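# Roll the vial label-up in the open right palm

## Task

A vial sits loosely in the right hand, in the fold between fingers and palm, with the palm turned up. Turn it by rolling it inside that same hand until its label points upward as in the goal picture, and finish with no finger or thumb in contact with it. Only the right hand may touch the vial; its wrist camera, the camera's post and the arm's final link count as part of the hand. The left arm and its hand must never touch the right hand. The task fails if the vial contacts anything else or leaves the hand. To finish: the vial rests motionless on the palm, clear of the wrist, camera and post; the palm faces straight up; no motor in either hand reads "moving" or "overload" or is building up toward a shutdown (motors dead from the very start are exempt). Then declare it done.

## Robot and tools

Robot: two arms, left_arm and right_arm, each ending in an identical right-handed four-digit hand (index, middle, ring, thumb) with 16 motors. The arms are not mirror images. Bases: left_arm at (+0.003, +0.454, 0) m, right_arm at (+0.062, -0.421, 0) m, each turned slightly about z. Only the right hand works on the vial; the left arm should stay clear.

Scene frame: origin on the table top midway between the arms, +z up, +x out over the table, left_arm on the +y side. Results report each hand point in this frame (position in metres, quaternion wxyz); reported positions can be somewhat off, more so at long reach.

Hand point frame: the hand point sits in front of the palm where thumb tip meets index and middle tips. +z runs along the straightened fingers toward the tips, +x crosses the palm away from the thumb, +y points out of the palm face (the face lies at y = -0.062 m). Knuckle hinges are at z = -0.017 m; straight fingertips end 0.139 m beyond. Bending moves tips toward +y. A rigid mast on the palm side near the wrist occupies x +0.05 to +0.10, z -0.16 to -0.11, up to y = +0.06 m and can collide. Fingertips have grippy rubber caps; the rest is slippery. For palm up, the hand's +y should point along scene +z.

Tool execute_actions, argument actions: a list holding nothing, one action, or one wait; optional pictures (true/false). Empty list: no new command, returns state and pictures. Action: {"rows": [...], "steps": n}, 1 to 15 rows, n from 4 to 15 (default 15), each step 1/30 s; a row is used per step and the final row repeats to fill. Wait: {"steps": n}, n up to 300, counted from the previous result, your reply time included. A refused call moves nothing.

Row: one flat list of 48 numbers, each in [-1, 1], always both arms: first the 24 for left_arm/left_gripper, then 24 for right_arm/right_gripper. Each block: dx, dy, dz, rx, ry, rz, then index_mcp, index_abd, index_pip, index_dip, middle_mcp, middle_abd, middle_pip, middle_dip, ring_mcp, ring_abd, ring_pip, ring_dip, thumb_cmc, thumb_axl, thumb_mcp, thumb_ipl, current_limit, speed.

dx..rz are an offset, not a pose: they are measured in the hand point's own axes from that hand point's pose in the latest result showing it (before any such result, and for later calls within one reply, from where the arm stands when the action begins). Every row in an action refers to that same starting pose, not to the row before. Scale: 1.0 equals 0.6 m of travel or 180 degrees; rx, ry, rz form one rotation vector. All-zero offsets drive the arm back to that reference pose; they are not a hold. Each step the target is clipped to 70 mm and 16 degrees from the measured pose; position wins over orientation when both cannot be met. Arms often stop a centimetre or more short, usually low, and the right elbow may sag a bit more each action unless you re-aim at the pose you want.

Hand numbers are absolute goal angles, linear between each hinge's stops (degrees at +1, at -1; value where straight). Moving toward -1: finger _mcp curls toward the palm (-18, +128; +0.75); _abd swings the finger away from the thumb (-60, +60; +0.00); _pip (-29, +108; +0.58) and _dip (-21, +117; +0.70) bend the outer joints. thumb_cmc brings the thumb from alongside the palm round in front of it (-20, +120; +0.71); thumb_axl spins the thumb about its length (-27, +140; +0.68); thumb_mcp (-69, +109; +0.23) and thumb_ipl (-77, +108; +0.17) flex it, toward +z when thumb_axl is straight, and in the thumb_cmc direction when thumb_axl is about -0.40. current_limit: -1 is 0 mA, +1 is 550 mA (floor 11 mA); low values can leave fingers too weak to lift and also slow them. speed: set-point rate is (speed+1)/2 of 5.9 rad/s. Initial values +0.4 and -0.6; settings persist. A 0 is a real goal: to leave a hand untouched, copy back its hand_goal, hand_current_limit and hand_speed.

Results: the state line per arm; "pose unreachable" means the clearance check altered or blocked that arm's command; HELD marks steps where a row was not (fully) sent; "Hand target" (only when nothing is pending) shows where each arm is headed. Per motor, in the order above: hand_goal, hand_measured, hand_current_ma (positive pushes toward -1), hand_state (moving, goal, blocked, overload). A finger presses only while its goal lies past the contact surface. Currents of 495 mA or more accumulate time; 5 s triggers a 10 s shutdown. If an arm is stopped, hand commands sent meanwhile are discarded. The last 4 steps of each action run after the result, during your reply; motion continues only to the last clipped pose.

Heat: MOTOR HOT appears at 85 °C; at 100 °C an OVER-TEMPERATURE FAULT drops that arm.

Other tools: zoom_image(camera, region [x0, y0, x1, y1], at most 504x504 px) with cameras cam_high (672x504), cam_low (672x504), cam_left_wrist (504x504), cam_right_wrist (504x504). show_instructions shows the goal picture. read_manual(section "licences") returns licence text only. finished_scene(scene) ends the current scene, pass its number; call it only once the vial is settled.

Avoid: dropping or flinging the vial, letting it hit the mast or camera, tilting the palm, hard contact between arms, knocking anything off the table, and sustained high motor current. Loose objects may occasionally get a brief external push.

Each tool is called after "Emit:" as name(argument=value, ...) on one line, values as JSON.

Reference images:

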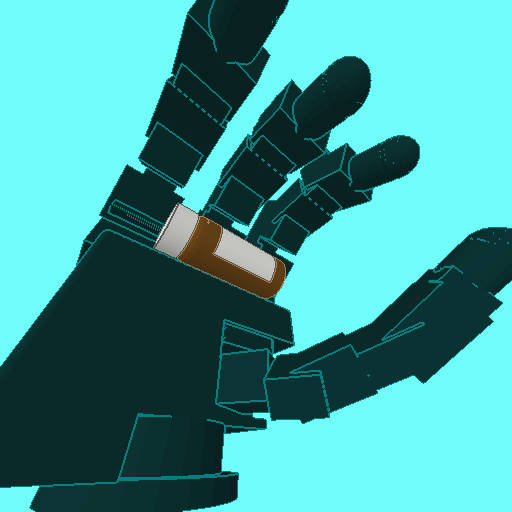

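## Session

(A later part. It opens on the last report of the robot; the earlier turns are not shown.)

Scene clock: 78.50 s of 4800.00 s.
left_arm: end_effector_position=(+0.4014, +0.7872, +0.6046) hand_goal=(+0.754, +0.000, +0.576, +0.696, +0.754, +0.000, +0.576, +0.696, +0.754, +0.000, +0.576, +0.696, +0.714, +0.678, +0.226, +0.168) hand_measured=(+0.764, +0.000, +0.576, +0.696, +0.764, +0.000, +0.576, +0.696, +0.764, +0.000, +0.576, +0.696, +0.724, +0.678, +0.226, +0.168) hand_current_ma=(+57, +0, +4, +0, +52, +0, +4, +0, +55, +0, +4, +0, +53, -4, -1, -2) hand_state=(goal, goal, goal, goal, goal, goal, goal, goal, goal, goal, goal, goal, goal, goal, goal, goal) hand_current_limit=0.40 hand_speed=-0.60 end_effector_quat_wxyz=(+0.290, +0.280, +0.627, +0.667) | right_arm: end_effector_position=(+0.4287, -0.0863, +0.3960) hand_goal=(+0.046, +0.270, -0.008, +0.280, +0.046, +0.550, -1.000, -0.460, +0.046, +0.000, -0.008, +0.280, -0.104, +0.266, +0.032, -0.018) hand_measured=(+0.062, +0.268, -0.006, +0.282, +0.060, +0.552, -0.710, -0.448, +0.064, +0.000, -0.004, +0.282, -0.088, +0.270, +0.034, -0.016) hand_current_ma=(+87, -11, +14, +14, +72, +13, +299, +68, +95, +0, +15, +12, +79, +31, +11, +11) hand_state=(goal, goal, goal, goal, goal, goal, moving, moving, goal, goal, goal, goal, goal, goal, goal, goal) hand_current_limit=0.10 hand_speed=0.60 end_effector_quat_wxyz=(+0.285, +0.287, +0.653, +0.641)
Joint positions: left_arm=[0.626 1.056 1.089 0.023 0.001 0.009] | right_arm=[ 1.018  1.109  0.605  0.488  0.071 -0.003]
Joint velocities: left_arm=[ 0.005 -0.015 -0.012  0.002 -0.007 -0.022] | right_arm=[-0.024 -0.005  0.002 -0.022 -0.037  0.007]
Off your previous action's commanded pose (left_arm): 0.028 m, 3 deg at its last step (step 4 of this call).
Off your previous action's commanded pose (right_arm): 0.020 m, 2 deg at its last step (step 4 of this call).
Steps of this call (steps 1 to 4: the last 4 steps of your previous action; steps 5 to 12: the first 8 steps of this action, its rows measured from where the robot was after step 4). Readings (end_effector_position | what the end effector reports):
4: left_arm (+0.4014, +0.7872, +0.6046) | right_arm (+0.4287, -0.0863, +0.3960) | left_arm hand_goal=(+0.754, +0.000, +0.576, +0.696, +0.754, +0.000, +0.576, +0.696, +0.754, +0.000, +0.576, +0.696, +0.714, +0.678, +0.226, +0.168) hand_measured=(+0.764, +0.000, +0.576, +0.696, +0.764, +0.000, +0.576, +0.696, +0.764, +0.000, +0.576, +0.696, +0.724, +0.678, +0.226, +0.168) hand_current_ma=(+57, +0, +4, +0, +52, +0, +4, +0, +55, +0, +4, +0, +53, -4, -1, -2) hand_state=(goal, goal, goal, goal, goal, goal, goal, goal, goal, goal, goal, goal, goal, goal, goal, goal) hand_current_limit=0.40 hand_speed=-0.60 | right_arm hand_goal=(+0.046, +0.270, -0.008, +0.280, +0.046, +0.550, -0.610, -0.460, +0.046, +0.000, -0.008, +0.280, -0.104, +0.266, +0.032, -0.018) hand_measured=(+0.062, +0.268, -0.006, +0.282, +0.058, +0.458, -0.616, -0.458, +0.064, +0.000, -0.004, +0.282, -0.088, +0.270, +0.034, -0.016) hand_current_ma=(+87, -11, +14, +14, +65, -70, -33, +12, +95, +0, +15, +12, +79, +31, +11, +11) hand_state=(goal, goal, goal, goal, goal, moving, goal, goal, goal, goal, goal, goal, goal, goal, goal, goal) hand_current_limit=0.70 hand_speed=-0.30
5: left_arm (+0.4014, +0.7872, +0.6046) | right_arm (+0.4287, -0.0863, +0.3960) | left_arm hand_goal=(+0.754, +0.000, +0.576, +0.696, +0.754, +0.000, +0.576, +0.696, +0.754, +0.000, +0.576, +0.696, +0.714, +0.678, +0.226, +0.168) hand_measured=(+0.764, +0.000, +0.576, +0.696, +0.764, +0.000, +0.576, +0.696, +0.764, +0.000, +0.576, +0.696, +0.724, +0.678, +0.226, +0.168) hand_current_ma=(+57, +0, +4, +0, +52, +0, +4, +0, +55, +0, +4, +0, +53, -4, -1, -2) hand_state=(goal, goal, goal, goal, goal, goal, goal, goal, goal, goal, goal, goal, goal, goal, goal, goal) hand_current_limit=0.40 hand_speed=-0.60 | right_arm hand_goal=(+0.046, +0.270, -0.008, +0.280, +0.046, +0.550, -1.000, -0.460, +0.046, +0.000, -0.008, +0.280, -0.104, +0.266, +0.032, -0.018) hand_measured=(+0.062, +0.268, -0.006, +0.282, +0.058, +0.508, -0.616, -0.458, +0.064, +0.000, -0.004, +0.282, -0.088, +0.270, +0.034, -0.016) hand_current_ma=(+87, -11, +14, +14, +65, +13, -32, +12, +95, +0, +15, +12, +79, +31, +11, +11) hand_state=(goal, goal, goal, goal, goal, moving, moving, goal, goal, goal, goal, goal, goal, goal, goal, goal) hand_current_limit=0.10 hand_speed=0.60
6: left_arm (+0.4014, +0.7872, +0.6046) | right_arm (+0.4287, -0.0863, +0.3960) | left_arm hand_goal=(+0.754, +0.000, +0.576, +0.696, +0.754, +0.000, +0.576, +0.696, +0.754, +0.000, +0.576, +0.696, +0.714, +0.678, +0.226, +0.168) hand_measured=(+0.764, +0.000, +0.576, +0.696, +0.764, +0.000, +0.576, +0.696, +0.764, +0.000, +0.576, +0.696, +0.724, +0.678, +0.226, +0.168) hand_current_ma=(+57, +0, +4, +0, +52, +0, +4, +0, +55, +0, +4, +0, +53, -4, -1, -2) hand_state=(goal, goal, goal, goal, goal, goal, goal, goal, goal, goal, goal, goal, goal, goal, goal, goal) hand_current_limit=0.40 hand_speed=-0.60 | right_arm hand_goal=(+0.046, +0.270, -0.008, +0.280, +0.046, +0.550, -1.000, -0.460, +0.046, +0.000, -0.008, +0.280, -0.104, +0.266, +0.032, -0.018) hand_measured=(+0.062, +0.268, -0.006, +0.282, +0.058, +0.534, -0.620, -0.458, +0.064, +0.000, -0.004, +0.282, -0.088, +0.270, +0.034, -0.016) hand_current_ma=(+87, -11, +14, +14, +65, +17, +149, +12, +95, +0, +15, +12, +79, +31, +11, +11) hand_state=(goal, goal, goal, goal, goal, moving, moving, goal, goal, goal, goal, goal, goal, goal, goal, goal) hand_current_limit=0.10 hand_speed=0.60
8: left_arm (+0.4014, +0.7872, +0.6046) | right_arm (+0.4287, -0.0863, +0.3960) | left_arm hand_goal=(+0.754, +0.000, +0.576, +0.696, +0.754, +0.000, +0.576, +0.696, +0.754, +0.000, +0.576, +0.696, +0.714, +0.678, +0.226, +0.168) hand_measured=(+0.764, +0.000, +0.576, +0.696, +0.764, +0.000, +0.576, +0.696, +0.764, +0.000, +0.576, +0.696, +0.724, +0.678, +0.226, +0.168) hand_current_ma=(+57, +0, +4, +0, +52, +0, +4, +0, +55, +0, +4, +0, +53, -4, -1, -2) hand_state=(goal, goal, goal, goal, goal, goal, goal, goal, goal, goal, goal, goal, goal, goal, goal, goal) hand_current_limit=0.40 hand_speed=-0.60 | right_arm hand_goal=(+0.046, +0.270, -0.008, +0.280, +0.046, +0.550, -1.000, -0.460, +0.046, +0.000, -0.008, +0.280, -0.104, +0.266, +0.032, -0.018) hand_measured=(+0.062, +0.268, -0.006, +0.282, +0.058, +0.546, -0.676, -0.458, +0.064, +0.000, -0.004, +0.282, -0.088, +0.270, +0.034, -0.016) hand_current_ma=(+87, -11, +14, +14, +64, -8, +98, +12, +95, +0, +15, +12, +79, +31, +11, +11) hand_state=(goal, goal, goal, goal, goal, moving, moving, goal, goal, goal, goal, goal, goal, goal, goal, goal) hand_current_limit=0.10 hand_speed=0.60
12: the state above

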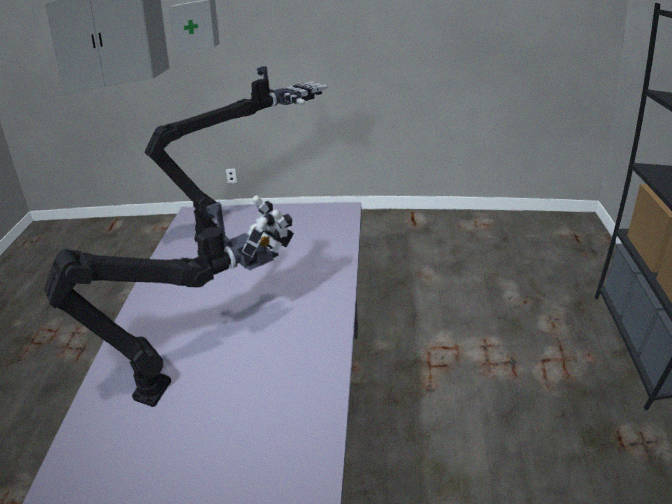

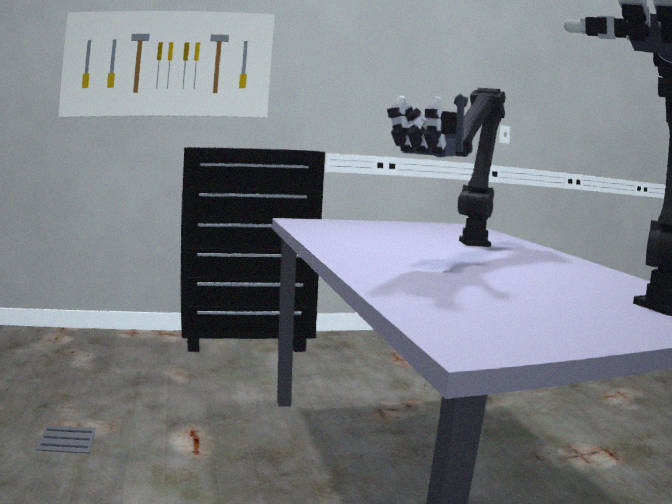

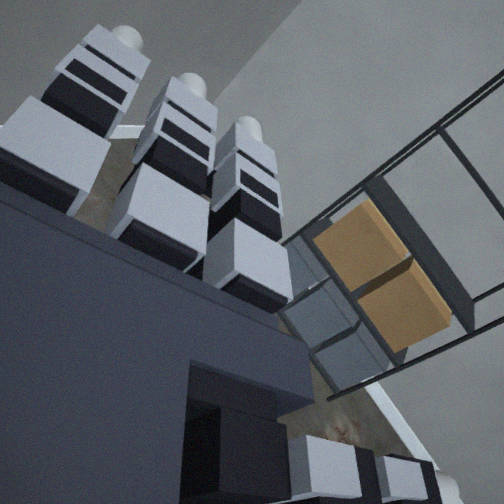

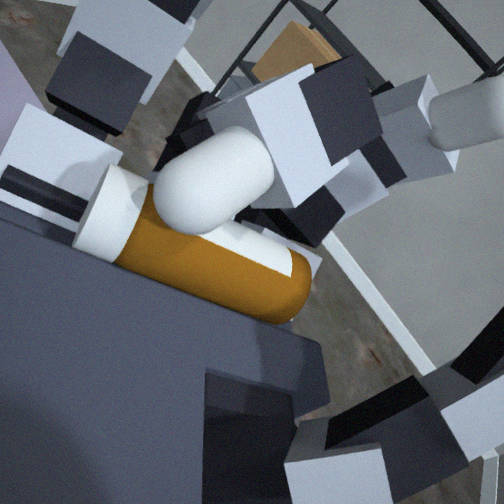

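Emit:
execute_actions(actions=[{"rows": [[0,0.046,-0.010,-0.016,0,0,0.754,0,0.576,0.696,0.754,0,0.576,0.696,0.754,0,0.576,0.696,0.714,0.678,0.226,0.168,0.4,-0.6,0,0.033,0.0025,-0.0124,0,0,0.046,0.27,-0.008,0.28,0.046,0.55,-1.0,-0.22,0.046,0,-0.008,0.28,-0.104,0.266,0.032,-0.018,0.1,-0.74]], "steps": 15}])

Emit:
execute_actions(actions=[{"steps": 5}], pictures=true)

Emit:
zoom_image(camera="cam_right_wrist", region=[60, 140, 340, 350])

Scene clock: 79.33 s of 4800.00 s.
left_arm: end_effector_position=(+0.4014, +0.7872, +0.6046) hand_goal=(+0.754, +0.000, +0.576, +0.696, +0.754, +0.000, +0.576, +0.696, +0.754, +0.000, +0.576, +0.696, +0.714, +0.678, +0.226, +0.168) hand_measured=(+0.764, +0.000, +0.576, +0.696, +0.764, +0.000, +0.576, +0.696, +0.764, +0.000, +0.576, +0.696, +0.724, +0.678, +0.226, +0.168) hand_current_ma=(+57, +0, +4, +0, +52, +0, +4, +0, +55, +0, +4, +0, +53, -4, -1, -2) hand_state=(goal, goal, goal, goal, goal, goal, goal, goal, goal, goal, goal, goal, goal, goal, goal, goal) hand_current_limit=0.40 hand_speed=-0.60 end_effector_quat_wxyz=(+0.290, +0.280, +0.627, +0.667) | right_arm: end_effector_position=(+0.4287, -0.0863, +0.3960) hand_goal=(+0.046, +0.270, -0.008, +0.280, +0.046, +0.550, -1.000, -0.220, +0.046, +0.000, -0.008, +0.280, -0.104, +0.266, +0.032, -0.018) hand_measured=(+0.062, +0.268, -0.006, +0.282, +0.060, +0.554, -0.824, -0.276, +0.064, +0.000, -0.004, +0.282, -0.088, +0.270, +0.034, -0.016) hand_current_ma=(+87, -11, +14, +14, +80, +14, +174, -15, +95, +0, +15, +12, +79, +31, +11, +11) hand_state=(goal, goal, goal, goal, goal, goal, moving, moving, goal, goal, goal, goal, goal, goal, goal, goal) hand_current_limit=0.10 hand_speed=-0.74 end_effector_quat_wxyz=(+0.285, +0.287, +0.653, +0.641)
Joint positions: left_arm=[0.626 1.056 1.089 0.023 0.001 0.009] | right_arm=[ 1.018  1.109  0.605  0.488  0.071 -0.003]
Joint velocities: left_arm=[-0.015 -0.005  0.002 -0.017  0.007 -0.037] | right_arm=[ 0.005 -0.005  0.002 -0.007  0.007 -0.022]
Off your previous action's commanded pose (left_arm): 0.028 m, 3 deg at its last step (step 4 of this call).
Off your previous action's commanded pose (right_arm): 0.020 m, 2 deg at its last step (step 4 of this call).
Steps of this call (steps 1 to 4: the last 4 steps of your previous action; steps 5 to 14: nothing new was sent; steps 15 to 25: the first 11 steps of this action). Readings (end_effector_position | what the end effector reports):
15: left_arm (+0.4014, +0.7872, +0.6046) | right_arm (+0.4287, -0.0863, +0.3960) | left_arm hand_goal=(+0.754, +0.000, +0.576, +0.696, +0.754, +0.000, +0.576, +0.696, +0.754, +0.000, +0.576, +0.696, +0.714, +0.678, +0.226, +0.168) hand_measured=(+0.764, +0.000, +0.576, +0.696, +0.764, +0.000, +0.576, +0.696, +0.764, +0.000, +0.576, +0.696, +0.724, +0.678, +0.226, +0.168) hand_current_ma=(+57, +0, +4, +0, +52, +0, +4, +0, +55, +0, +4, +0, +53, -4, -1, -2) hand_state=(goal, goal, goal, goal, goal, goal, goal, goal, goal, goal, goal, goal, goal, goal, goal, goal) hand_current_limit=0.40 hand_speed=-0.60 | right_arm hand_goal=(+0.046, +0.270, -0.008, +0.280, +0.046, +0.550, -1.000, -0.220, +0.046, +0.000, -0.008, +0.280, -0.104, +0.266, +0.032, -0.018) hand_measured=(+0.062, +0.268, -0.006, +0.282, +0.060, +0.554, -0.710, -0.446, +0.064, +0.000, -0.004, +0.282, -0.088, +0.270, +0.034, -0.016) hand_current_ma=(+87, -11, +14, +14, +73, +13, +302, +68, +95, +0, +15, +12, +79, +31, +11, +11) hand_state=(goal, goal, goal, goal, goal, goal, blocked, moving, goal, goal, goal, goal, goal, goal, goal, goal) hand_current_limit=0.10 hand_speed=-0.74
16: left_arm (+0.4014, +0.7872, +0.6046) | right_arm (+0.4287, -0.0863, +0.3960) | left_arm hand_goal=(+0.754, +0.000, +0.576, +0.696, +0.754, +0.000, +0.576, +0.696, +0.754, +0.000, +0.576, +0.696, +0.714, +0.678, +0.226, +0.168) hand_measured=(+0.764, +0.000, +0.576, +0.696, +0.764, +0.000, +0.576, +0.696, +0.764, +0.000, +0.576, +0.696, +0.724, +0.678, +0.226, +0.168) hand_current_ma=(+57, +0, +4, +0, +52, +0, +4, +0, +55, +0, +4, +0, +53, -4, -1, -2) hand_state=(goal, goal, goal, goal, goal, goal, goal, goal, goal, goal, goal, goal, goal, goal, goal, goal) hand_current_limit=0.40 hand_speed=-0.60 | right_arm hand_goal=(+0.046, +0.270, -0.008, +0.280, +0.046, +0.550, -1.000, -0.220, +0.046, +0.000, -0.008, +0.280, -0.104, +0.266, +0.032, -0.018) hand_measured=(+0.062, +0.268, -0.006, +0.282, +0.060, +0.554, -0.710, -0.446, +0.064, +0.000, -0.004, +0.282, -0.088, +0.270, +0.034, -0.016) hand_current_ma=(+87, -11, +14, +14, +74, +13, +293, +11, +95, +0, +15, +12, +79, +31, +11, +11) hand_state=(goal, goal, goal, goal, goal, goal, moving, moving, goal, goal, goal, goal, goal, goal, goal, goal) hand_current_limit=0.10 hand_speed=-0.74
18: left_arm (+0.4014, +0.7872, +0.6046) | right_arm (+0.4287, -0.0863, +0.3960) | left_arm hand_goal=(+0.754, +0.000, +0.576, +0.696, +0.754, +0.000, +0.576, +0.696, +0.754, +0.000, +0.576, +0.696, +0.714, +0.678, +0.226, +0.168) hand_measured=(+0.764, +0.000, +0.576, +0.696, +0.764, +0.000, +0.576, +0.696, +0.764, +0.000, +0.576, +0.696, +0.724, +0.678, +0.226, +0.168) hand_current_ma=(+57, +0, +4, +0, +52, +0, +4, +0, +55, +0, +4, +0, +53, -4, -1, -2) hand_state=(goal, goal, goal, goal, goal, goal, goal, goal, goal, goal, goal, goal, goal, goal, goal, goal) hand_current_limit=0.40 hand_speed=-0.60 | right_arm hand_goal=(+0.046, +0.270, -0.008, +0.280, +0.046, +0.550, -1.000, -0.220, +0.046, +0.000, -0.008, +0.280, -0.104, +0.266, +0.032, -0.018) hand_measured=(+0.062, +0.268, -0.006, +0.282, +0.060, +0.554, -0.724, -0.420, +0.064, +0.000, -0.004, +0.282, -0.088, +0.270, +0.034, -0.016) hand_current_ma=(+87, -11, +14, +14, +80, +14, +191, -18, +95, +0, +15, +12, +79, +31, +11, +11) hand_state=(goal, goal, goal, goal, moving, goal, moving, moving, goal, goal, goal, goal, goal, goal, goal, goal) hand_current_limit=0.10 hand_speed=-0.74
22: left_arm (+0.4014, +0.7872, +0.6046) | right_arm (+0.4287, -0.0863, +0.3960) | left_arm hand_goal=(+0.754, +0.000, +0.576, +0.696, +0.754, +0.000, +0.576, +0.696, +0.754, +0.000, +0.576, +0.696, +0.714, +0.678, +0.226, +0.168) hand_measured=(+0.764, +0.000, +0.576, +0.696, +0.764, +0.000, +0.576, +0.696, +0.764, +0.000, +0.576, +0.696, +0.724, +0.678, +0.226, +0.168) hand_current_ma=(+57, +0, +4, +0, +52, +0, +4, +0, +55, +0, +4, +0, +53, -4, -1, -2) hand_state=(goal, goal, goal, goal, goal, goal, goal, goal, goal, goal, goal, goal, goal, goal, goal, goal) hand_current_limit=0.40 hand_speed=-0.60 | right_arm hand_goal=(+0.046, +0.270, -0.008, +0.280, +0.046, +0.550, -1.000, -0.220, +0.046, +0.000, -0.008, +0.280, -0.104, +0.266, +0.032, -0.018) hand_measured=(+0.062, +0.268, -0.006, +0.282, +0.060, +0.554, -0.780, -0.340, +0.064, +0.000, -0.004, +0.282, -0.088, +0.270, +0.034, -0.016) hand_current_ma=(+87, -11, +14, +14, +80, +14, +174, -16, +95, +0, +15, +12, +79, +31, +11, +11) hand_state=(goal, goal, goal, goal, goal, goal, moving, moving, goal, goal, goal, goal, goal, goal, goal, goal) hand_current_limit=0.10 hand_speed=-0.74
25: the state above

Scene clock: 79.50 s of 4800.00 s.
left_arm: end_effector_position=(+0.4014, +0.7872, +0.6046) hand_goal=(+0.754, +0.000, +0.576, +0.696, +0.754, +0.000, +0.576, +0.696, +0.754, +0.000, +0.576, +0.696, +0.714, +0.678, +0.226, +0.168) hand_measured=(+0.764, +0.000, +0.576, +0.696, +0.764, +0.000, +0.576, +0.696, +0.764, +0.000, +0.576, +0.696, +0.724, +0.678, +0.226, +0.168) hand_current_ma=(+57, +0, +4, +0, +52, +0, +4, +0, +55, +0, +4, +0, +53, -4, -1, -2) hand_state=(goal, goal, goal, goal, goal, goal, goal, goal, goal, goal, goal, goal, goal, goal, goal, goal) hand_current_limit=0.40 hand_speed=-0.60 end_effector_quat_wxyz=(+0.290, +0.280, +0.627, +0.667) | right_arm: end_effector_position=(+0.4287, -0.0863, +0.3960) hand_goal=(+0.046, +0.270, -0.008, +0.280, +0.046, +0.550, -1.000, -0.220, +0.046, +0.000, -0.008, +0.280, -0.104, +0.266, +0.032, -0.018) hand_measured=(+0.062, +0.268, -0.006, +0.282, +0.062, +0.554, -0.872, -0.214, +0.064, +0.000, -0.004, +0.282, -0.088, +0.270, +0.034, -0.016) hand_current_ma=(+87, -11, +14, +14, +91, +14, +302, +44, +95, +0, +15, +12, +79, +31, +11, +11) hand_state=(goal, goal, goal, goal, goal, goal, moving, moving, goal, goal, goal, goal, goal, goal, goal, goal) hand_current_limit=0.10 hand_speed=-0.74 end_effector_quat_wxyz=(+0.285, +0.287, +0.653, +0.641)
Joint positions: left_arm=[0.626 1.056 1.089 0.023 0.001 0.009] | right_arm=[ 1.018  1.109  0.605  0.488  0.071 -0.003]
Joint velocities: left_arm=[-0.005 -0.015 -0.002 -0.002  0.081  0.007] | right_arm=[ 0.005  0.005 -0.022 -0.007  0.007 -0.007]
Hand target (left_arm): +0.395, +0.782, +0.631; +0.296, +0.272, +0.611, +0.682
Hand target (right_arm): +0.430, -0.086, +0.416; +0.290, +0.281, +0.640, +0.653
Off the commanded pose (left_arm): 0.028 m, 3 deg.
Off the commanded pose (right_arm): 0.020 m, 2 deg.
Kept back: nothing.
Steps of this call (steps 1 to 4: the last 4 steps of your previous action; step 5: nothing new was sent). Readings (end_effector_position | what the end effector reports):
1: left_arm (+0.4014, +0.7872, +0.6046) | right_arm (+0.4287, -0.0863, +0.3960) | left_arm hand_goal=(+0.754, +0.000, +0.576, +0.696, +0.754, +0.000, +0.576, +0.696, +0.754, +0.000, +0.576, +0.696, +0.714, +0.678, +0.226, +0.168) hand_measured=(+0.764, +0.000, +0.576, +0.696, +0.764, +0.000, +0.576, +0.696, +0.764, +0.000, +0.576, +0.696, +0.724, +0.678, +0.226, +0.168) hand_current_ma=(+57, +0, +4, +0, +52, +0, +4, +0, +55, +0, +4, +0, +53, -4, -1, -2) hand_state=(goal, goal, goal, goal, goal, goal, goal, goal, goal, goal, goal, goal, goal, goal, goal, goal) hand_current_limit=0.40 hand_speed=-0.60 | right_arm hand_goal=(+0.046, +0.270, -0.008, +0.280, +0.046, +0.550, -1.000, -0.220, +0.046, +0.000, -0.008, +0.280, -0.104, +0.266, +0.032, -0.018) hand_measured=(+0.062, +0.268, -0.006, +0.282, +0.060, +0.554, -0.840, -0.254, +0.064, +0.000, -0.004, +0.282, -0.088, +0.270, +0.034, -0.016) hand_current_ma=(+87, -11, +14, +14, +80, +14, +173, -14, +95, +0, +15, +12, +79, +31, +11, +11) hand_state=(goal, goal, goal, goal, goal, goal, moving, moving, goal, goal, goal, goal, goal, goal, goal, goal) hand_current_limit=0.10 hand_speed=-0.74
2: left_arm (+0.4014, +0.7872, +0.6046) | right_arm (+0.4287, -0.0863, +0.3960) | left_arm hand_goal=(+0.754, +0.000, +0.576, +0.696, +0.754, +0.000, +0.576, +0.696, +0.754, +0.000, +0.576, +0.696, +0.714, +0.678, +0.226, +0.168) hand_measured=(+0.764, +0.000, +0.576, +0.696, +0.764, +0.000, +0.576, +0.696, +0.764, +0.000, +0.576, +0.696, +0.724, +0.678, +0.226, +0.168) hand_current_ma=(+57, +0, +4, +0, +52, +0, +4, +0, +55, +0, +4, +0, +53, -4, -1, -2) hand_state=(goal, goal, goal, goal, goal, goal, goal, goal, goal, goal, goal, goal, goal, goal, goal, goal) hand_current_limit=0.40 hand_speed=-0.60 | right_arm hand_goal=(+0.046, +0.270, -0.008, +0.280, +0.046, +0.550, -1.000, -0.220, +0.046, +0.000, -0.008, +0.280, -0.104, +0.266, +0.032, -0.018) hand_measured=(+0.062, +0.268, -0.006, +0.282, +0.060, +0.554, -0.854, -0.234, +0.064, +0.000, -0.004, +0.282, -0.088, +0.270, +0.034, -0.016) hand_current_ma=(+87, -11, +14, +14, +80, +14, +183, +24, +95, +0, +15, +12, +79, +31, +11, +11) hand_state=(goal, goal, goal, goal, goal, goal, moving, moving, goal, goal, goal, goal, goal, goal, goal, goal) hand_current_limit=0.10 hand_speed=-0.74
4: left_arm (+0.4014, +0.7872, +0.6046) | right_arm (+0.4287, -0.0863, +0.3960) | left_arm hand_goal=(+0.754, +0.000, +0.576, +0.696, +0.754, +0.000, +0.576, +0.696, +0.754, +0.000, +0.576, +0.696, +0.714, +0.678, +0.226, +0.168) hand_measured=(+0.764, +0.000, +0.576, +0.696, +0.764, +0.000, +0.576, +0.696, +0.764, +0.000, +0.576, +0.696, +0.724, +0.678, +0.226, +0.168) hand_current_ma=(+57, +0, +4, +0, +52, +0, +4, +0, +55, +0, +4, +0, +53, -4, -1, -2) hand_state=(goal, goal, goal, goal, goal, goal, goal, goal, goal, goal, goal, goal, goal, goal, goal, goal) hand_current_limit=0.40 hand_speed=-0.60 | right_arm hand_goal=(+0.046, +0.270, -0.008, +0.280, +0.046, +0.550, -1.000, -0.220, +0.046, +0.000, -0.008, +0.280, -0.104, +0.266, +0.032, -0.018) hand_measured=(+0.062, +0.268, -0.006, +0.282, +0.062, +0.554, -0.870, -0.216, +0.064, +0.000, -0.004, +0.282, -0.088, +0.270, +0.034, -0.016) hand_current_ma=(+87, -11, +14, +14, +89, +14, +291, +45, +95, +0, +15, +12, +79, +31, +11, +11) hand_state=(goal, goal, goal, goal, moving, goal, moving, moving, goal, goal, goal, goal, goal, goal, goal, goal) hand_current_limit=0.10 hand_speed=-0.74
5: the state above

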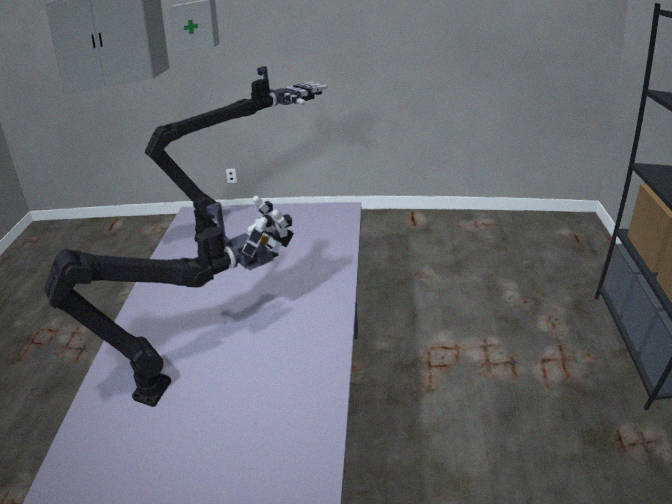

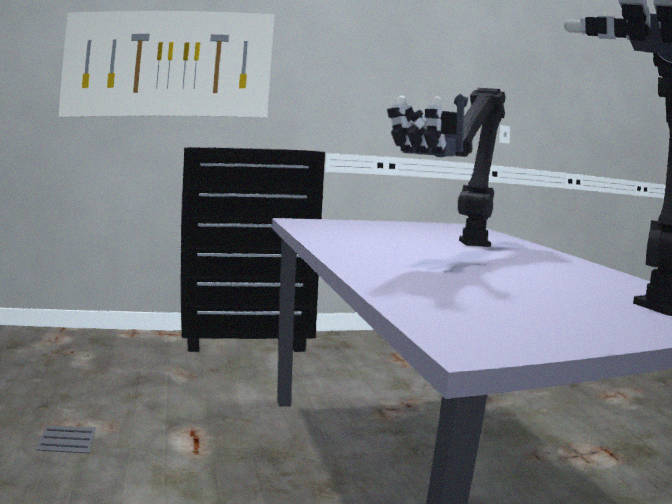

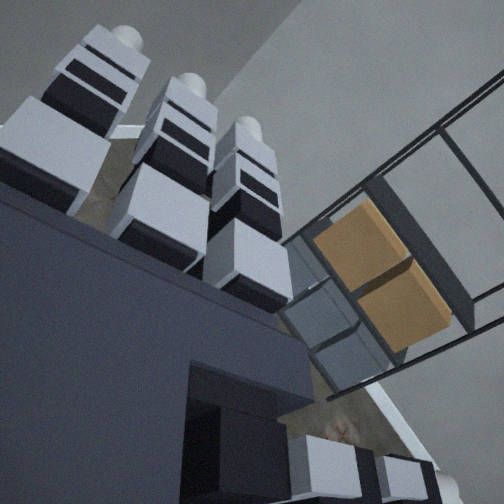

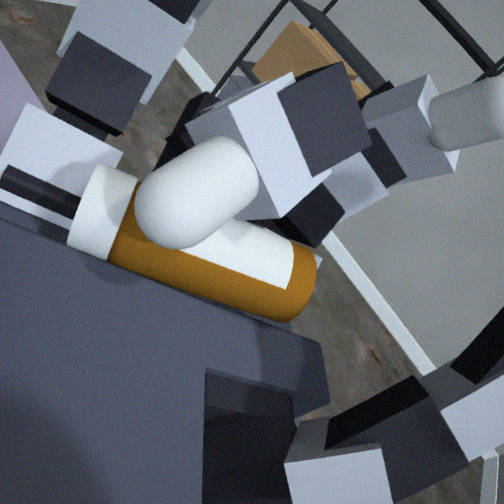

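Region (60, 140, 340, 350) of cam_right_wrist's 504x504 image, scaled by 1.800, with more detail than that image has; it fills the top 378 rows of this view, and the rest is white.

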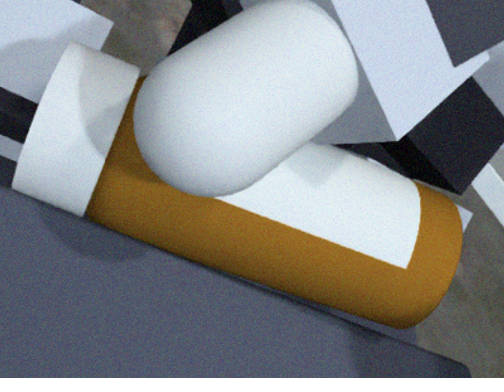

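Emit:
execute_actions(actions=[{"rows": [[0,0.046,-0.010,-0.016,0,0,0.754,0,0.576,0.696,0.754,0,0.576,0.696,0.754,0,0.576,0.696,0.714,0.678,0.226,0.168,0.4,-0.6,0,0.033,0.0025,-0.0124,0,0,0.046,0.27,-0.008,0.28,0.046,0.55,-0.875,-0.22,0.046,0,-0.008,0.28,-0.104,0.266,0.032,-0.018,0.4,0.6],[0,0.046,-0.010,-0.016,0,0,0.754,0,0.576,0.696,0.754,0,0.576,0.696,0.754,0,0.576,0.696,0.714,0.678,0.226,0.168,0.4,-0.6,0,0.033,0.0025,-0.0124,0,0,0.046,0.27,-0.008,0.28,0.046,0.55,-0.3,-0.22,0.046,0,-0.008,0.28,-0.104,0.266,0.032,-0.018,0.4,-0.8],[0,0.046,-0.010,-0.016,0,0,0.754,0,0.576,0.696,0.754,0,0.576,0.696,0.754,0,0.576,0.696,0.714,0.678,0.226,0.168,0.4,-0.6,0,0.033,0.0025,-0.0124,0,0,0.046,0.27,-0.008,0.28,0.046,0.55,-0.3,-0.22,0.046,0,-0.008,0.28,-0.104,0.266,0.032,-0.018,0.4,-0.8],[0,0.046,-0.010,-0.016,0,0,0.754,0,0.576,0.696,0.754,0,0.576,0.696,0.754,0,0.576,0.696,0.714,0.678,0.226,0.168,0.4,-0.6,0,0.033,0.0025,-0.0124,0,0,0.046,0.27,-0.008,0.28,0.046,0.55,-0.3,-0.22,0.046,0,-0.008,0.28,-0.104,0.266,0.032,-0.018,0.4,-0.8],[0,0.046,-0.010,-0.016,0,0,0.754,0,0.576,0.696,0.754,0,0.576,0.696,0.754,0,0.576,0.696,0.714,0.678,0.226,0.168,0.4,-0.6,0,0.033,0.0025,-0.0124,0,0,0.046,0.27,-0.008,0.28,0.046,0.55,-0.3,-0.22,0.046,0,-0.008,0.28,-0.104,0.266,0.032,-0.018,0.4,-0.8],[0,0.046,-0.010,-0.016,0,0,0.754,0,0.576,0.696,0.754,0,0.576,0.696,0.754,0,0.576,0.696,0.714,0.678,0.226,0.168,0.4,-0.6,0,0.033,0.0025,-0.0124,0,0,0.046,0.27,-0.008,0.28,0.046,0.55,-0.3,-0.22,0.046,0,-0.008,0.28,-0.104,0.266,0.032,-0.018,0.5,-0.4]], "steps": 15}])

Emit:
execute_actions(actions=[{"rows": [[0,0.046,-0.010,-0.016,0,0,0.754,0,0.576,0.696,0.754,0,0.576,0.696,0.754,0,0.576,0.696,0.714,0.678,0.226,0.168,0.4,-0.6,0,0.033,0.0025,-0.0124,0,0,0.046,0.27,-0.008,0.28,0.046,0,-0.008,0.28,0.046,0,-0.008,0.28,-0.104,0.266,0.032,-0.018,0.5,-0.4],[0,0.046,-0.010,-0.016,0,0,0.754,0,0.576,0.696,0.754,0,0.576,0.696,0.754,0,0.576,0.696,0.714,0.678,0.226,0.168,0.4,-0.6,0,0.033,0.0025,-0.0124,0,0,0.046,0.27,-0.008,0.28,0.046,0,-0.008,0.28,0.046,0,-0.008,0.28,-0.104,0.266,0.032,-0.018,0.5,-0.4],[0,0.046,-0.010,-0.016,0,0,0.754,0,0.576,0.696,0.754,0,0.576,0.696,0.754,0,0.576,0.696,0.714,0.678,0.226,0.168,0.4,-0.6,0,0.033,0.0025,-0.0124,0,0,0.046,0.27,-0.008,0.28,0.046,0,-0.008,0.28,0.046,0,-0.008,0.28,-0.104,0.266,0.032,-0.018,0.5,-0.4],[0,0.046,-0.010,-0.016,0,0,0.754,0,0.576,0.696,0.754,0,0.576,0.696,0.754,0,0.576,0.696,0.714,0.678,0.226,0.168,0.4,-0.6,0,0.033,0.0025,-0.0124,0,0,0.046,0.27,-0.008,0.28,0.046,0,-0.008,0.28,0.046,0,-0.008,0.28,-0.104,0.266,0.032,-0.018,0.5,-0.4],[0,0.046,-0.010,-0.016,0,0,0.754,0,0.576,0.696,0.754,0,0.576,0.696,0.754,0,0.576,0.696,0.714,0.678,0.226,0.168,0.4,-0.6,0,0.033,0.0025,-0.0124,0,0,0.046,0.27,-0.008,0.28,0.046,0,-0.008,0.28,0.046,0,-0.008,0.28,-0.104,0.266,0.032,-0.018,0.5,-0.4],[0,0.046,-0.010,-0.016,0,0,0.754,0,0.576,0.696,0.754,0,0.576,0.696,0.754,0,0.576,0.696,0.714,0.678,0.226,0.168,0.4,-0.6,0,0.033,0.0025,-0.0124,0,0,0.046,0,-0.008,0.28,0.046,0,-0.008,0.28,0.046,0,-0.008,0.28,-0.104,0.266,0.032,-0.018,0.5,-0.4]], "steps": 15}], pictures=true)

Emit:
zoom_image(camera="cam_right_wrist", region=[60, 140, 340, 350])

Scene clock: 80.73 s of 4800.00 s.
left_arm: end_effector_position=(+0.4014, +0.7872, +0.6046) hand_goal=(+0.754, +0.000, +0.576, +0.696, +0.754, +0.000, +0.576, +0.696, +0.754, +0.000, +0.576, +0.696, +0.714, +0.678, +0.226, +0.168) hand_measured=(+0.764, +0.000, +0.576, +0.696, +0.764, +0.000, +0.576, +0.696, +0.764, +0.000, +0.576, +0.696, +0.724, +0.678, +0.226, +0.168) hand_current_ma=(+57, +0, +4, +0, +52, +0, +4, +0, +55, +0, +4, +0, +53, -4, -1, -2) hand_state=(goal, goal, goal, goal, goal, goal, goal, goal, goal, goal, goal, goal, goal, goal, goal, goal) hand_current_limit=0.40 hand_speed=-0.60 end_effector_quat_wxyz=(+0.290, +0.280, +0.627, +0.667) | right_arm: end_effector_position=(+0.4287, -0.0863, +0.3960) hand_goal=(+0.046, +0.270, -0.008, +0.280, +0.046, +0.550, -0.300, -0.220, +0.046, +0.000, -0.008, +0.280, -0.104, +0.266, +0.032, -0.018) hand_measured=(+0.062, +0.268, -0.006, +0.282, +0.058, +0.554, -0.674, -0.218, +0.064, +0.000, -0.004, +0.282, -0.088, +0.270, +0.034, -0.016) hand_current_ma=(+87, -11, +14, +14, +60, +14, -91, +12, +95, +0, +15, +12, +79, +31, +11, +11) hand_state=(goal, goal, goal, goal, goal, goal, moving, goal, goal, goal, goal, goal, goal, goal, goal, goal) hand_current_limit=0.50 hand_speed=-0.40 end_effector_quat_wxyz=(+0.285, +0.287, +0.653, +0.641)
Joint positions: left_arm=[0.626 1.056 1.089 0.023 0.001 0.009] | right_arm=[ 1.018  1.109  0.605  0.488  0.071 -0.003]
Joint velocities: left_arm=[-0.015 -0.005 -0.007  0.007 -0.007  0.007] | right_arm=[-0.005 -0.005 -0.002 -0.022 -0.051 -0.095]
Steps of this call (steps 1 to 26: nothing new was sent; steps 27 to 37: the first 11 steps of this action). Readings (end_effector_position | what the end effector reports):
27: left_arm (+0.4014, +0.7872, +0.6046) | right_arm (+0.4287, -0.0863, +0.3960) | left_arm hand_goal=(+0.754, +0.000, +0.576, +0.696, +0.754, +0.000, +0.576, +0.696, +0.754, +0.000, +0.576, +0.696, +0.714, +0.678, +0.226, +0.168) hand_measured=(+0.764, +0.000, +0.576, +0.696, +0.764, +0.000, +0.576, +0.696, +0.764, +0.000, +0.576, +0.696, +0.724, +0.678, +0.226, +0.168) hand_current_ma=(+57, +0, +4, +0, +52, +0, +4, +0, +55, +0, +4, +0, +53, -4, -1, -2) hand_state=(goal, goal, goal, goal, goal, goal, goal, goal, goal, goal, goal, goal, goal, goal, goal, goal) hand_current_limit=0.40 hand_speed=-0.60 | right_arm hand_goal=(+0.046, +0.270, -0.008, +0.280, +0.046, +0.550, -0.874, -0.220, +0.046, +0.000, -0.008, +0.280, -0.104, +0.266, +0.032, -0.018) hand_measured=(+0.062, +0.268, -0.006, +0.282, +0.062, +0.554, -0.872, -0.212, +0.064, +0.000, -0.004, +0.282, -0.088, +0.270, +0.034, -0.016) hand_current_ma=(+87, -11, +14, +14, +89, +14, +302, +42, +95, +0, +15, +12, +79, +31, +11, +11) hand_state=(goal, goal, goal, goal, goal, goal, moving, goal, goal, goal, goal, goal, goal, goal, goal, goal) hand_current_limit=0.40 hand_speed=0.60
28: left_arm (+0.4014, +0.7872, +0.6046) | right_arm (+0.4287, -0.0863, +0.3960) | left_arm hand_goal=(+0.754, +0.000, +0.576, +0.696, +0.754, +0.000, +0.576, +0.696, +0.754, +0.000, +0.576, +0.696, +0.714, +0.678, +0.226, +0.168) hand_measured=(+0.764, +0.000, +0.576, +0.696, +0.764, +0.000, +0.576, +0.696, +0.764, +0.000, +0.576, +0.696, +0.724, +0.678, +0.226, +0.168) hand_current_ma=(+57, +0, +4, +0, +52, +0, +4, +0, +55, +0, +4, +0, +53, -4, -1, -2) hand_state=(goal, goal, goal, goal, goal, goal, goal, goal, goal, goal, goal, goal, goal, goal, goal, goal) hand_current_limit=0.40 hand_speed=-0.60 | right_arm hand_goal=(+0.046, +0.270, -0.008, +0.280, +0.046, +0.550, -0.300, -0.220, +0.046, +0.000, -0.008, +0.280, -0.104, +0.266, +0.032, -0.018) hand_measured=(+0.062, +0.268, -0.006, +0.282, +0.062, +0.554, -0.872, -0.212, +0.064, +0.000, -0.004, +0.282, -0.088, +0.270, +0.034, -0.016) hand_current_ma=(+87, -11, +14, +14, +89, +14, +48, +42, +95, +0, +15, +12, +79, +31, +11, +11) hand_state=(goal, goal, goal, goal, goal, goal, moving, goal, goal, goal, goal, goal, goal, goal, goal, goal) hand_current_limit=0.40 hand_speed=-0.80
30: left_arm (+0.4014, +0.7872, +0.6046) | right_arm (+0.4287, -0.0863, +0.3960) | left_arm hand_goal=(+0.754, +0.000, +0.576, +0.696, +0.754, +0.000, +0.576, +0.696, +0.754, +0.000, +0.576, +0.696, +0.714, +0.678, +0.226, +0.168) hand_measured=(+0.764, +0.000, +0.576, +0.696, +0.764, +0.000, +0.576, +0.696, +0.764, +0.000, +0.576, +0.696, +0.724, +0.678, +0.226, +0.168) hand_current_ma=(+57, +0, +4, +0, +52, +0, +4, +0, +55, +0, +4, +0, +53, -4, -1, -2) hand_state=(goal, goal, goal, goal, goal, goal, goal, goal, goal, goal, goal, goal, goal, goal, goal, goal) hand_current_limit=0.40 hand_speed=-0.60 | right_arm hand_goal=(+0.046, +0.270, -0.008, +0.280, +0.046, +0.550, -0.300, -0.220, +0.046, +0.000, -0.008, +0.280, -0.104, +0.266, +0.032, -0.018) hand_measured=(+0.062, +0.268, -0.006, +0.282, +0.060, +0.554, -0.858, -0.216, +0.064, +0.000, -0.004, +0.282, -0.088, +0.270, +0.034, -0.016) hand_current_ma=(+87, -11, +14, +14, +59, +14, -50, +12, +95, +0, +15, +12, +79, +31, +11, +11) hand_state=(goal, goal, goal, goal, moving, goal, moving, moving, goal, goal, goal, goal, goal, goal, goal, goal) hand_current_limit=0.40 hand_speed=-0.80
34: left_arm (+0.4014, +0.7872, +0.6046) | right_arm (+0.4287, -0.0863, +0.3960) | left_arm hand_goal=(+0.754, +0.000, +0.576, +0.696, +0.754, +0.000, +0.576, +0.696, +0.754, +0.000, +0.576, +0.696, +0.714, +0.678, +0.226, +0.168) hand_measured=(+0.764, +0.000, +0.576, +0.696, +0.764, +0.000, +0.576, +0.696, +0.764, +0.000, +0.576, +0.696, +0.724, +0.678, +0.226, +0.168) hand_current_ma=(+57, +0, +4, +0, +52, +0, +4, +0, +55, +0, +4, +0, +53, -4, -1, -2) hand_state=(goal, goal, goal, goal, goal, goal, goal, goal, goal, goal, goal, goal, goal, goal, goal, goal) hand_current_limit=0.40 hand_speed=-0.60 | right_arm hand_goal=(+0.046, +0.270, -0.008, +0.280, +0.046, +0.550, -0.300, -0.220, +0.046, +0.000, -0.008, +0.280, -0.104, +0.266, +0.032, -0.018) hand_measured=(+0.062, +0.268, -0.006, +0.282, +0.058, +0.554, -0.784, -0.218, +0.064, +0.000, -0.004, +0.282, -0.088, +0.270, +0.034, -0.016) hand_current_ma=(+87, -11, +14, +14, +60, +14, -64, +12, +95, +0, +15, +12, +79, +31, +11, +11) hand_state=(goal, goal, goal, goal, goal, goal, moving, goal, goal, goal, goal, goal, goal, goal, goal, goal) hand_current_limit=0.50 hand_speed=-0.40
37: the state above

Scene clock: 81.23 s of 4800.00 s.
left_arm: end_effector_position=(+0.4014, +0.7872, +0.6046) hand_goal=(+0.754, +0.000, +0.576, +0.696, +0.754, +0.000, +0.576, +0.696, +0.754, +0.000, +0.576, +0.696, +0.714, +0.678, +0.226, +0.168) hand_measured=(+0.764, +0.000, +0.576, +0.696, +0.764, +0.000, +0.576, +0.696, +0.764, +0.000, +0.576, +0.696, +0.724, +0.678, +0.226, +0.168) hand_current_ma=(+57, +0, +4, +0, +52, +0, +4, +0, +55, +0, +4, +0, +53, -4, -1, -2) hand_state=(goal, goal, goal, goal, goal, goal, goal, goal, goal, goal, goal, goal, goal, goal, goal, goal) hand_current_limit=0.40 hand_speed=-0.60 end_effector_quat_wxyz=(+0.290, +0.280, +0.627, +0.667) | right_arm: end_effector_position=(+0.4287, -0.0863, +0.3960) hand_goal=(+0.046, +0.000, -0.008, +0.280, +0.046, +0.000, -0.008, +0.280, +0.046, +0.000, -0.008, +0.280, -0.104, +0.266, +0.032, -0.018) hand_measured=(+0.062, +0.108, -0.006, +0.282, +0.058, +0.162, -0.086, +0.120, +0.064, +0.000, -0.004, +0.282, -0.088, +0.270, +0.034, -0.016) hand_current_ma=(+87, +76, +14, +14, +60, +71, -67, -75, +95, +0, +15, +12, +79, +31, +11, +11) hand_state=(goal, moving, goal, goal, goal, moving, moving, moving, goal, goal, goal, goal, goal, goal, goal, goal) hand_current_limit=0.50 hand_speed=-0.40 end_effector_quat_wxyz=(+0.285, +0.287, +0.653, +0.641)
Joint positions: left_arm=[0.626 1.056 1.089 0.023 0.001 0.009] | right_arm=[ 1.018  1.109  0.605  0.488  0.071 -0.003]
Joint velocities: left_arm=[ 0.005 -0.005 -0.012  0.002  0.051  0.007] | right_arm=[-0.005 -0.015 -0.012 -0.002 -0.037 -0.051]
Off your previous action's commanded pose (left_arm): 0.028 m, 3 deg at its last step (step 4 of this call).
Off your previous action's commanded pose (right_arm): 0.020 m, 2 deg at its last step (step 4 of this call).
Steps of this call (steps 1 to 4: the last 4 steps of your previous action; steps 5 to 15: the first 11 steps of this action, its rows measured from where the robot was after step 4). Readings (end_effector_position | what the end effector reports):
4: left_arm (+0.4014, +0.7872, +0.6046) | right_arm (+0.4287, -0.0863, +0.3960) | left_arm hand_goal=(+0.754, +0.000, +0.576, +0.696, +0.754, +0.000, +0.576, +0.696, +0.754, +0.000, +0.576, +0.696, +0.714, +0.678, +0.226, +0.168) hand_measured=(+0.764, +0.000, +0.576, +0.696, +0.764, +0.000, +0.576, +0.696, +0.764, +0.000, +0.576, +0.696, +0.724, +0.678, +0.226, +0.168) hand_current_ma=(+57, +0, +4, +0, +52, +0, +4, +0, +55, +0, +4, +0, +53, -4, -1, -2) hand_state=(goal, goal, goal, goal, goal, goal, goal, goal, goal, goal, goal, goal, goal, goal, goal, goal) hand_current_limit=0.40 hand_speed=-0.60 | right_arm hand_goal=(+0.046, +0.270, -0.008, +0.280, +0.046, +0.550, -0.300, -0.220, +0.046, +0.000, -0.008, +0.280, -0.104, +0.266, +0.032, -0.018) hand_measured=(+0.062, +0.268, -0.006, +0.282, +0.058, +0.554, -0.518, -0.218, +0.064, +0.000, -0.004, +0.282, -0.088, +0.270, +0.034, -0.016) hand_current_ma=(+87, -11, +14, +14, +60, +14, -81, +12, +95, +0, +15, +12, +79, +31, +11, +11) hand_state=(goal, goal, goal, goal, goal, goal, moving, goal, goal, goal, goal, goal, goal, goal, goal, goal) hand_current_limit=0.50 hand_speed=-0.40
5: left_arm (+0.4014, +0.7872, +0.6046) | right_arm (+0.4287, -0.0863, +0.3960) | left_arm hand_goal=(+0.754, +0.000, +0.576, +0.696, +0.754, +0.000, +0.576, +0.696, +0.754, +0.000, +0.576, +0.696, +0.714, +0.678, +0.226, +0.168) hand_measured=(+0.764, +0.000, +0.576, +0.696, +0.764, +0.000, +0.576, +0.696, +0.764, +0.000, +0.576, +0.696, +0.724, +0.678, +0.226, +0.168) hand_current_ma=(+57, +0, +4, +0, +52, +0, +4, +0, +55, +0, +4, +0, +53, -4, -1, -2) hand_state=(goal, goal, goal, goal, goal, goal, goal, goal, goal, goal, goal, goal, goal, goal, goal, goal) hand_current_limit=0.40 hand_speed=-0.60 | right_arm hand_goal=(+0.046, +0.270, -0.008, +0.280, +0.046, +0.000, -0.008, +0.280, +0.046, +0.000, -0.008, +0.280, -0.104, +0.266, +0.032, -0.018) hand_measured=(+0.062, +0.268, -0.006, +0.282, +0.058, +0.554, -0.480, -0.218, +0.064, +0.000, -0.004, +0.282, -0.088, +0.270, +0.034, -0.016) hand_current_ma=(+87, -11, +14, +14, +60, +14, -74, +12, +95, +0, +15, +12, +79, +31, +11, +11) hand_state=(goal, goal, goal, goal, goal, moving, moving, moving, goal, goal, goal, goal, goal, goal, goal, goal) hand_current_limit=0.50 hand_speed=-0.40
6: left_arm (+0.4014, +0.7872, +0.6046) | right_arm (+0.4287, -0.0863, +0.3960) | left_arm hand_goal=(+0.754, +0.000, +0.576, +0.696, +0.754, +0.000, +0.576, +0.696, +0.754, +0.000, +0.576, +0.696, +0.714, +0.678, +0.226, +0.168) hand_measured=(+0.764, +0.000, +0.576, +0.696, +0.764, +0.000, +0.576, +0.696, +0.764, +0.000, +0.576, +0.696, +0.724, +0.678, +0.226, +0.168) hand_current_ma=(+57, +0, +4, +0, +52, +0, +4, +0, +55, +0, +4, +0, +53, -4, -1, -2) hand_state=(goal, goal, goal, goal, goal, goal, goal, goal, goal, goal, goal, goal, goal, goal, goal, goal) hand_current_limit=0.40 hand_speed=-0.60 | right_arm hand_goal=(+0.046, +0.270, -0.008, +0.280, +0.046, +0.000, -0.008, +0.280, +0.046, +0.000, -0.008, +0.280, -0.104, +0.266, +0.032, -0.018) hand_measured=(+0.062, +0.268, -0.006, +0.282, +0.058, +0.550, -0.442, -0.214, +0.064, +0.000, -0.004, +0.282, -0.088, +0.270, +0.034, -0.016) hand_current_ma=(+87, -11, +14, +14, +60, +142, -78, -133, +95, +0, +15, +12, +79, +31, +11, +11) hand_state=(goal, goal, goal, goal, goal, moving, moving, moving, goal, goal, goal, goal, goal, goal, goal, goal) hand_current_limit=0.50 hand_speed=-0.40
8: left_arm (+0.4014, +0.7872, +0.6046) | right_arm (+0.4287, -0.0863, +0.3960) | left_arm hand_goal=(+0.754, +0.000, +0.576, +0.696, +0.754, +0.000, +0.576, +0.696, +0.754, +0.000, +0.576, +0.696, +0.714, +0.678, +0.226, +0.168) hand_measured=(+0.764, +0.000, +0.576, +0.696, +0.764, +0.000, +0.576, +0.696, +0.764, +0.000, +0.576, +0.696, +0.724, +0.678, +0.226, +0.168) hand_current_ma=(+57, +0, +4, +0, +52, +0, +4, +0, +55, +0, +4, +0, +53, -4, -1, -2) hand_state=(goal, goal, goal, goal, goal, goal, goal, goal, goal, goal, goal, goal, goal, goal, goal, goal) hand_current_limit=0.40 hand_speed=-0.60 | right_arm hand_goal=(+0.046, +0.270, -0.008, +0.280, +0.046, +0.000, -0.008, +0.280, +0.046, +0.000, -0.008, +0.280, -0.104, +0.266, +0.032, -0.018) hand_measured=(+0.062, +0.268, -0.006, +0.282, +0.058, +0.476, -0.362, -0.152, +0.064, +0.000, -0.004, +0.282, -0.088, +0.270, +0.034, -0.016) hand_current_ma=(+87, -11, +14, +14, +60, +88, -75, -78, +95, +0, +15, +12, +79, +31, +11, +11) hand_state=(goal, goal, goal, goal, goal, moving, moving, moving, goal, goal, goal, goal, goal, goal, goal, goal) hand_current_limit=0.50 hand_speed=-0.40
12: left_arm (+0.4014, +0.7872, +0.6046) | right_arm (+0.4287, -0.0863, +0.3960) | left_arm hand_goal=(+0.754, +0.000, +0.576, +0.696, +0.754, +0.000, +0.576, +0.696, +0.754, +0.000, +0.576, +0.696, +0.714, +0.678, +0.226, +0.168) hand_measured=(+0.764, +0.000, +0.576, +0.696, +0.764, +0.000, +0.576, +0.696, +0.764, +0.000, +0.576, +0.696, +0.724, +0.678, +0.226, +0.168) hand_current_ma=(+57, +0, +4, +0, +52, +0, +4, +0, +55, +0, +4, +0, +53, -4, -1, -2) hand_state=(goal, goal, goal, goal, goal, goal, goal, goal, goal, goal, goal, goal, goal, goal, goal, goal) hand_current_limit=0.40 hand_speed=-0.60 | right_arm hand_goal=(+0.046, +0.000, -0.008, +0.280, +0.046, +0.000, -0.008, +0.280, +0.046, +0.000, -0.008, +0.280, -0.104, +0.266, +0.032, -0.018) hand_measured=(+0.062, +0.236, -0.006, +0.282, +0.058, +0.298, -0.206, +0.002, +0.064, +0.000, -0.004, +0.282, -0.088, +0.270, +0.034, -0.016) hand_current_ma=(+87, +96, +14, +14, +60, +77, -71, -75, +95, +0, +15, +12, +79, +31, +11, +11) hand_state=(goal, moving, goal, goal, goal, moving, moving, moving, goal, goal, goal, goal, goal, goal, goal, goal) hand_current_limit=0.50 hand_speed=-0.40
15: the state above

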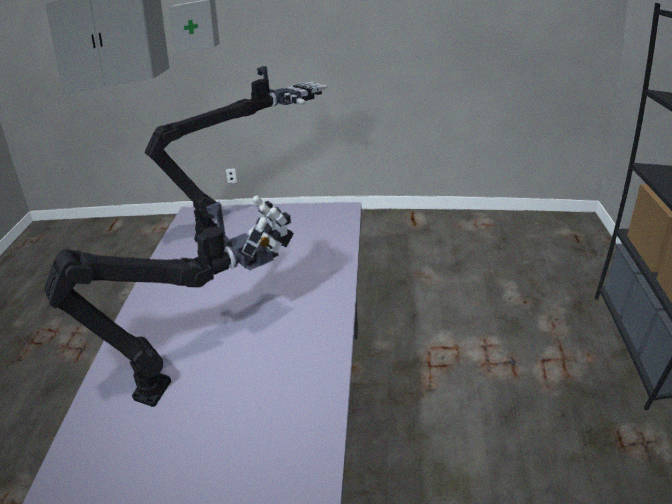

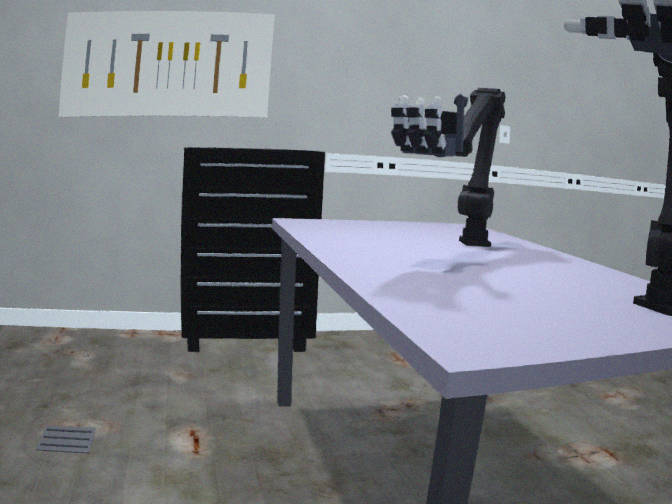

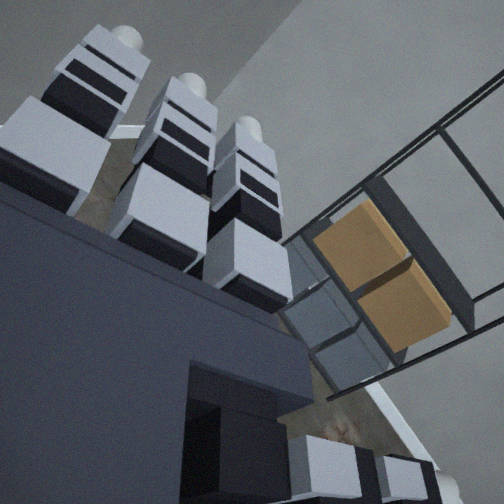

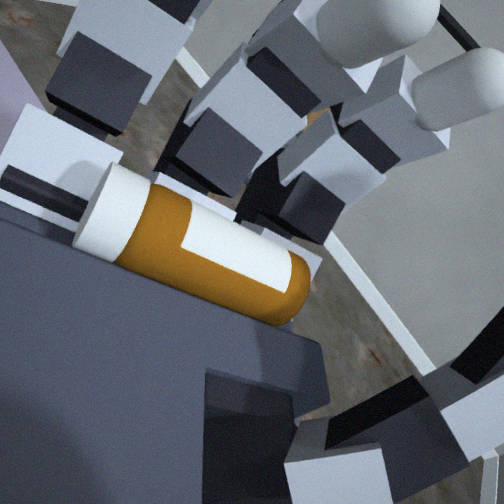

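Region (60, 140, 340, 350) of cam_right_wrist's 504x504 image, scaled by 1.800, with more detail than that image has; it fills the top 378 rows of this view, and the rest is white.

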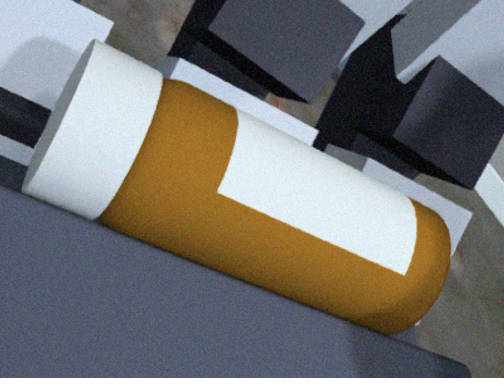

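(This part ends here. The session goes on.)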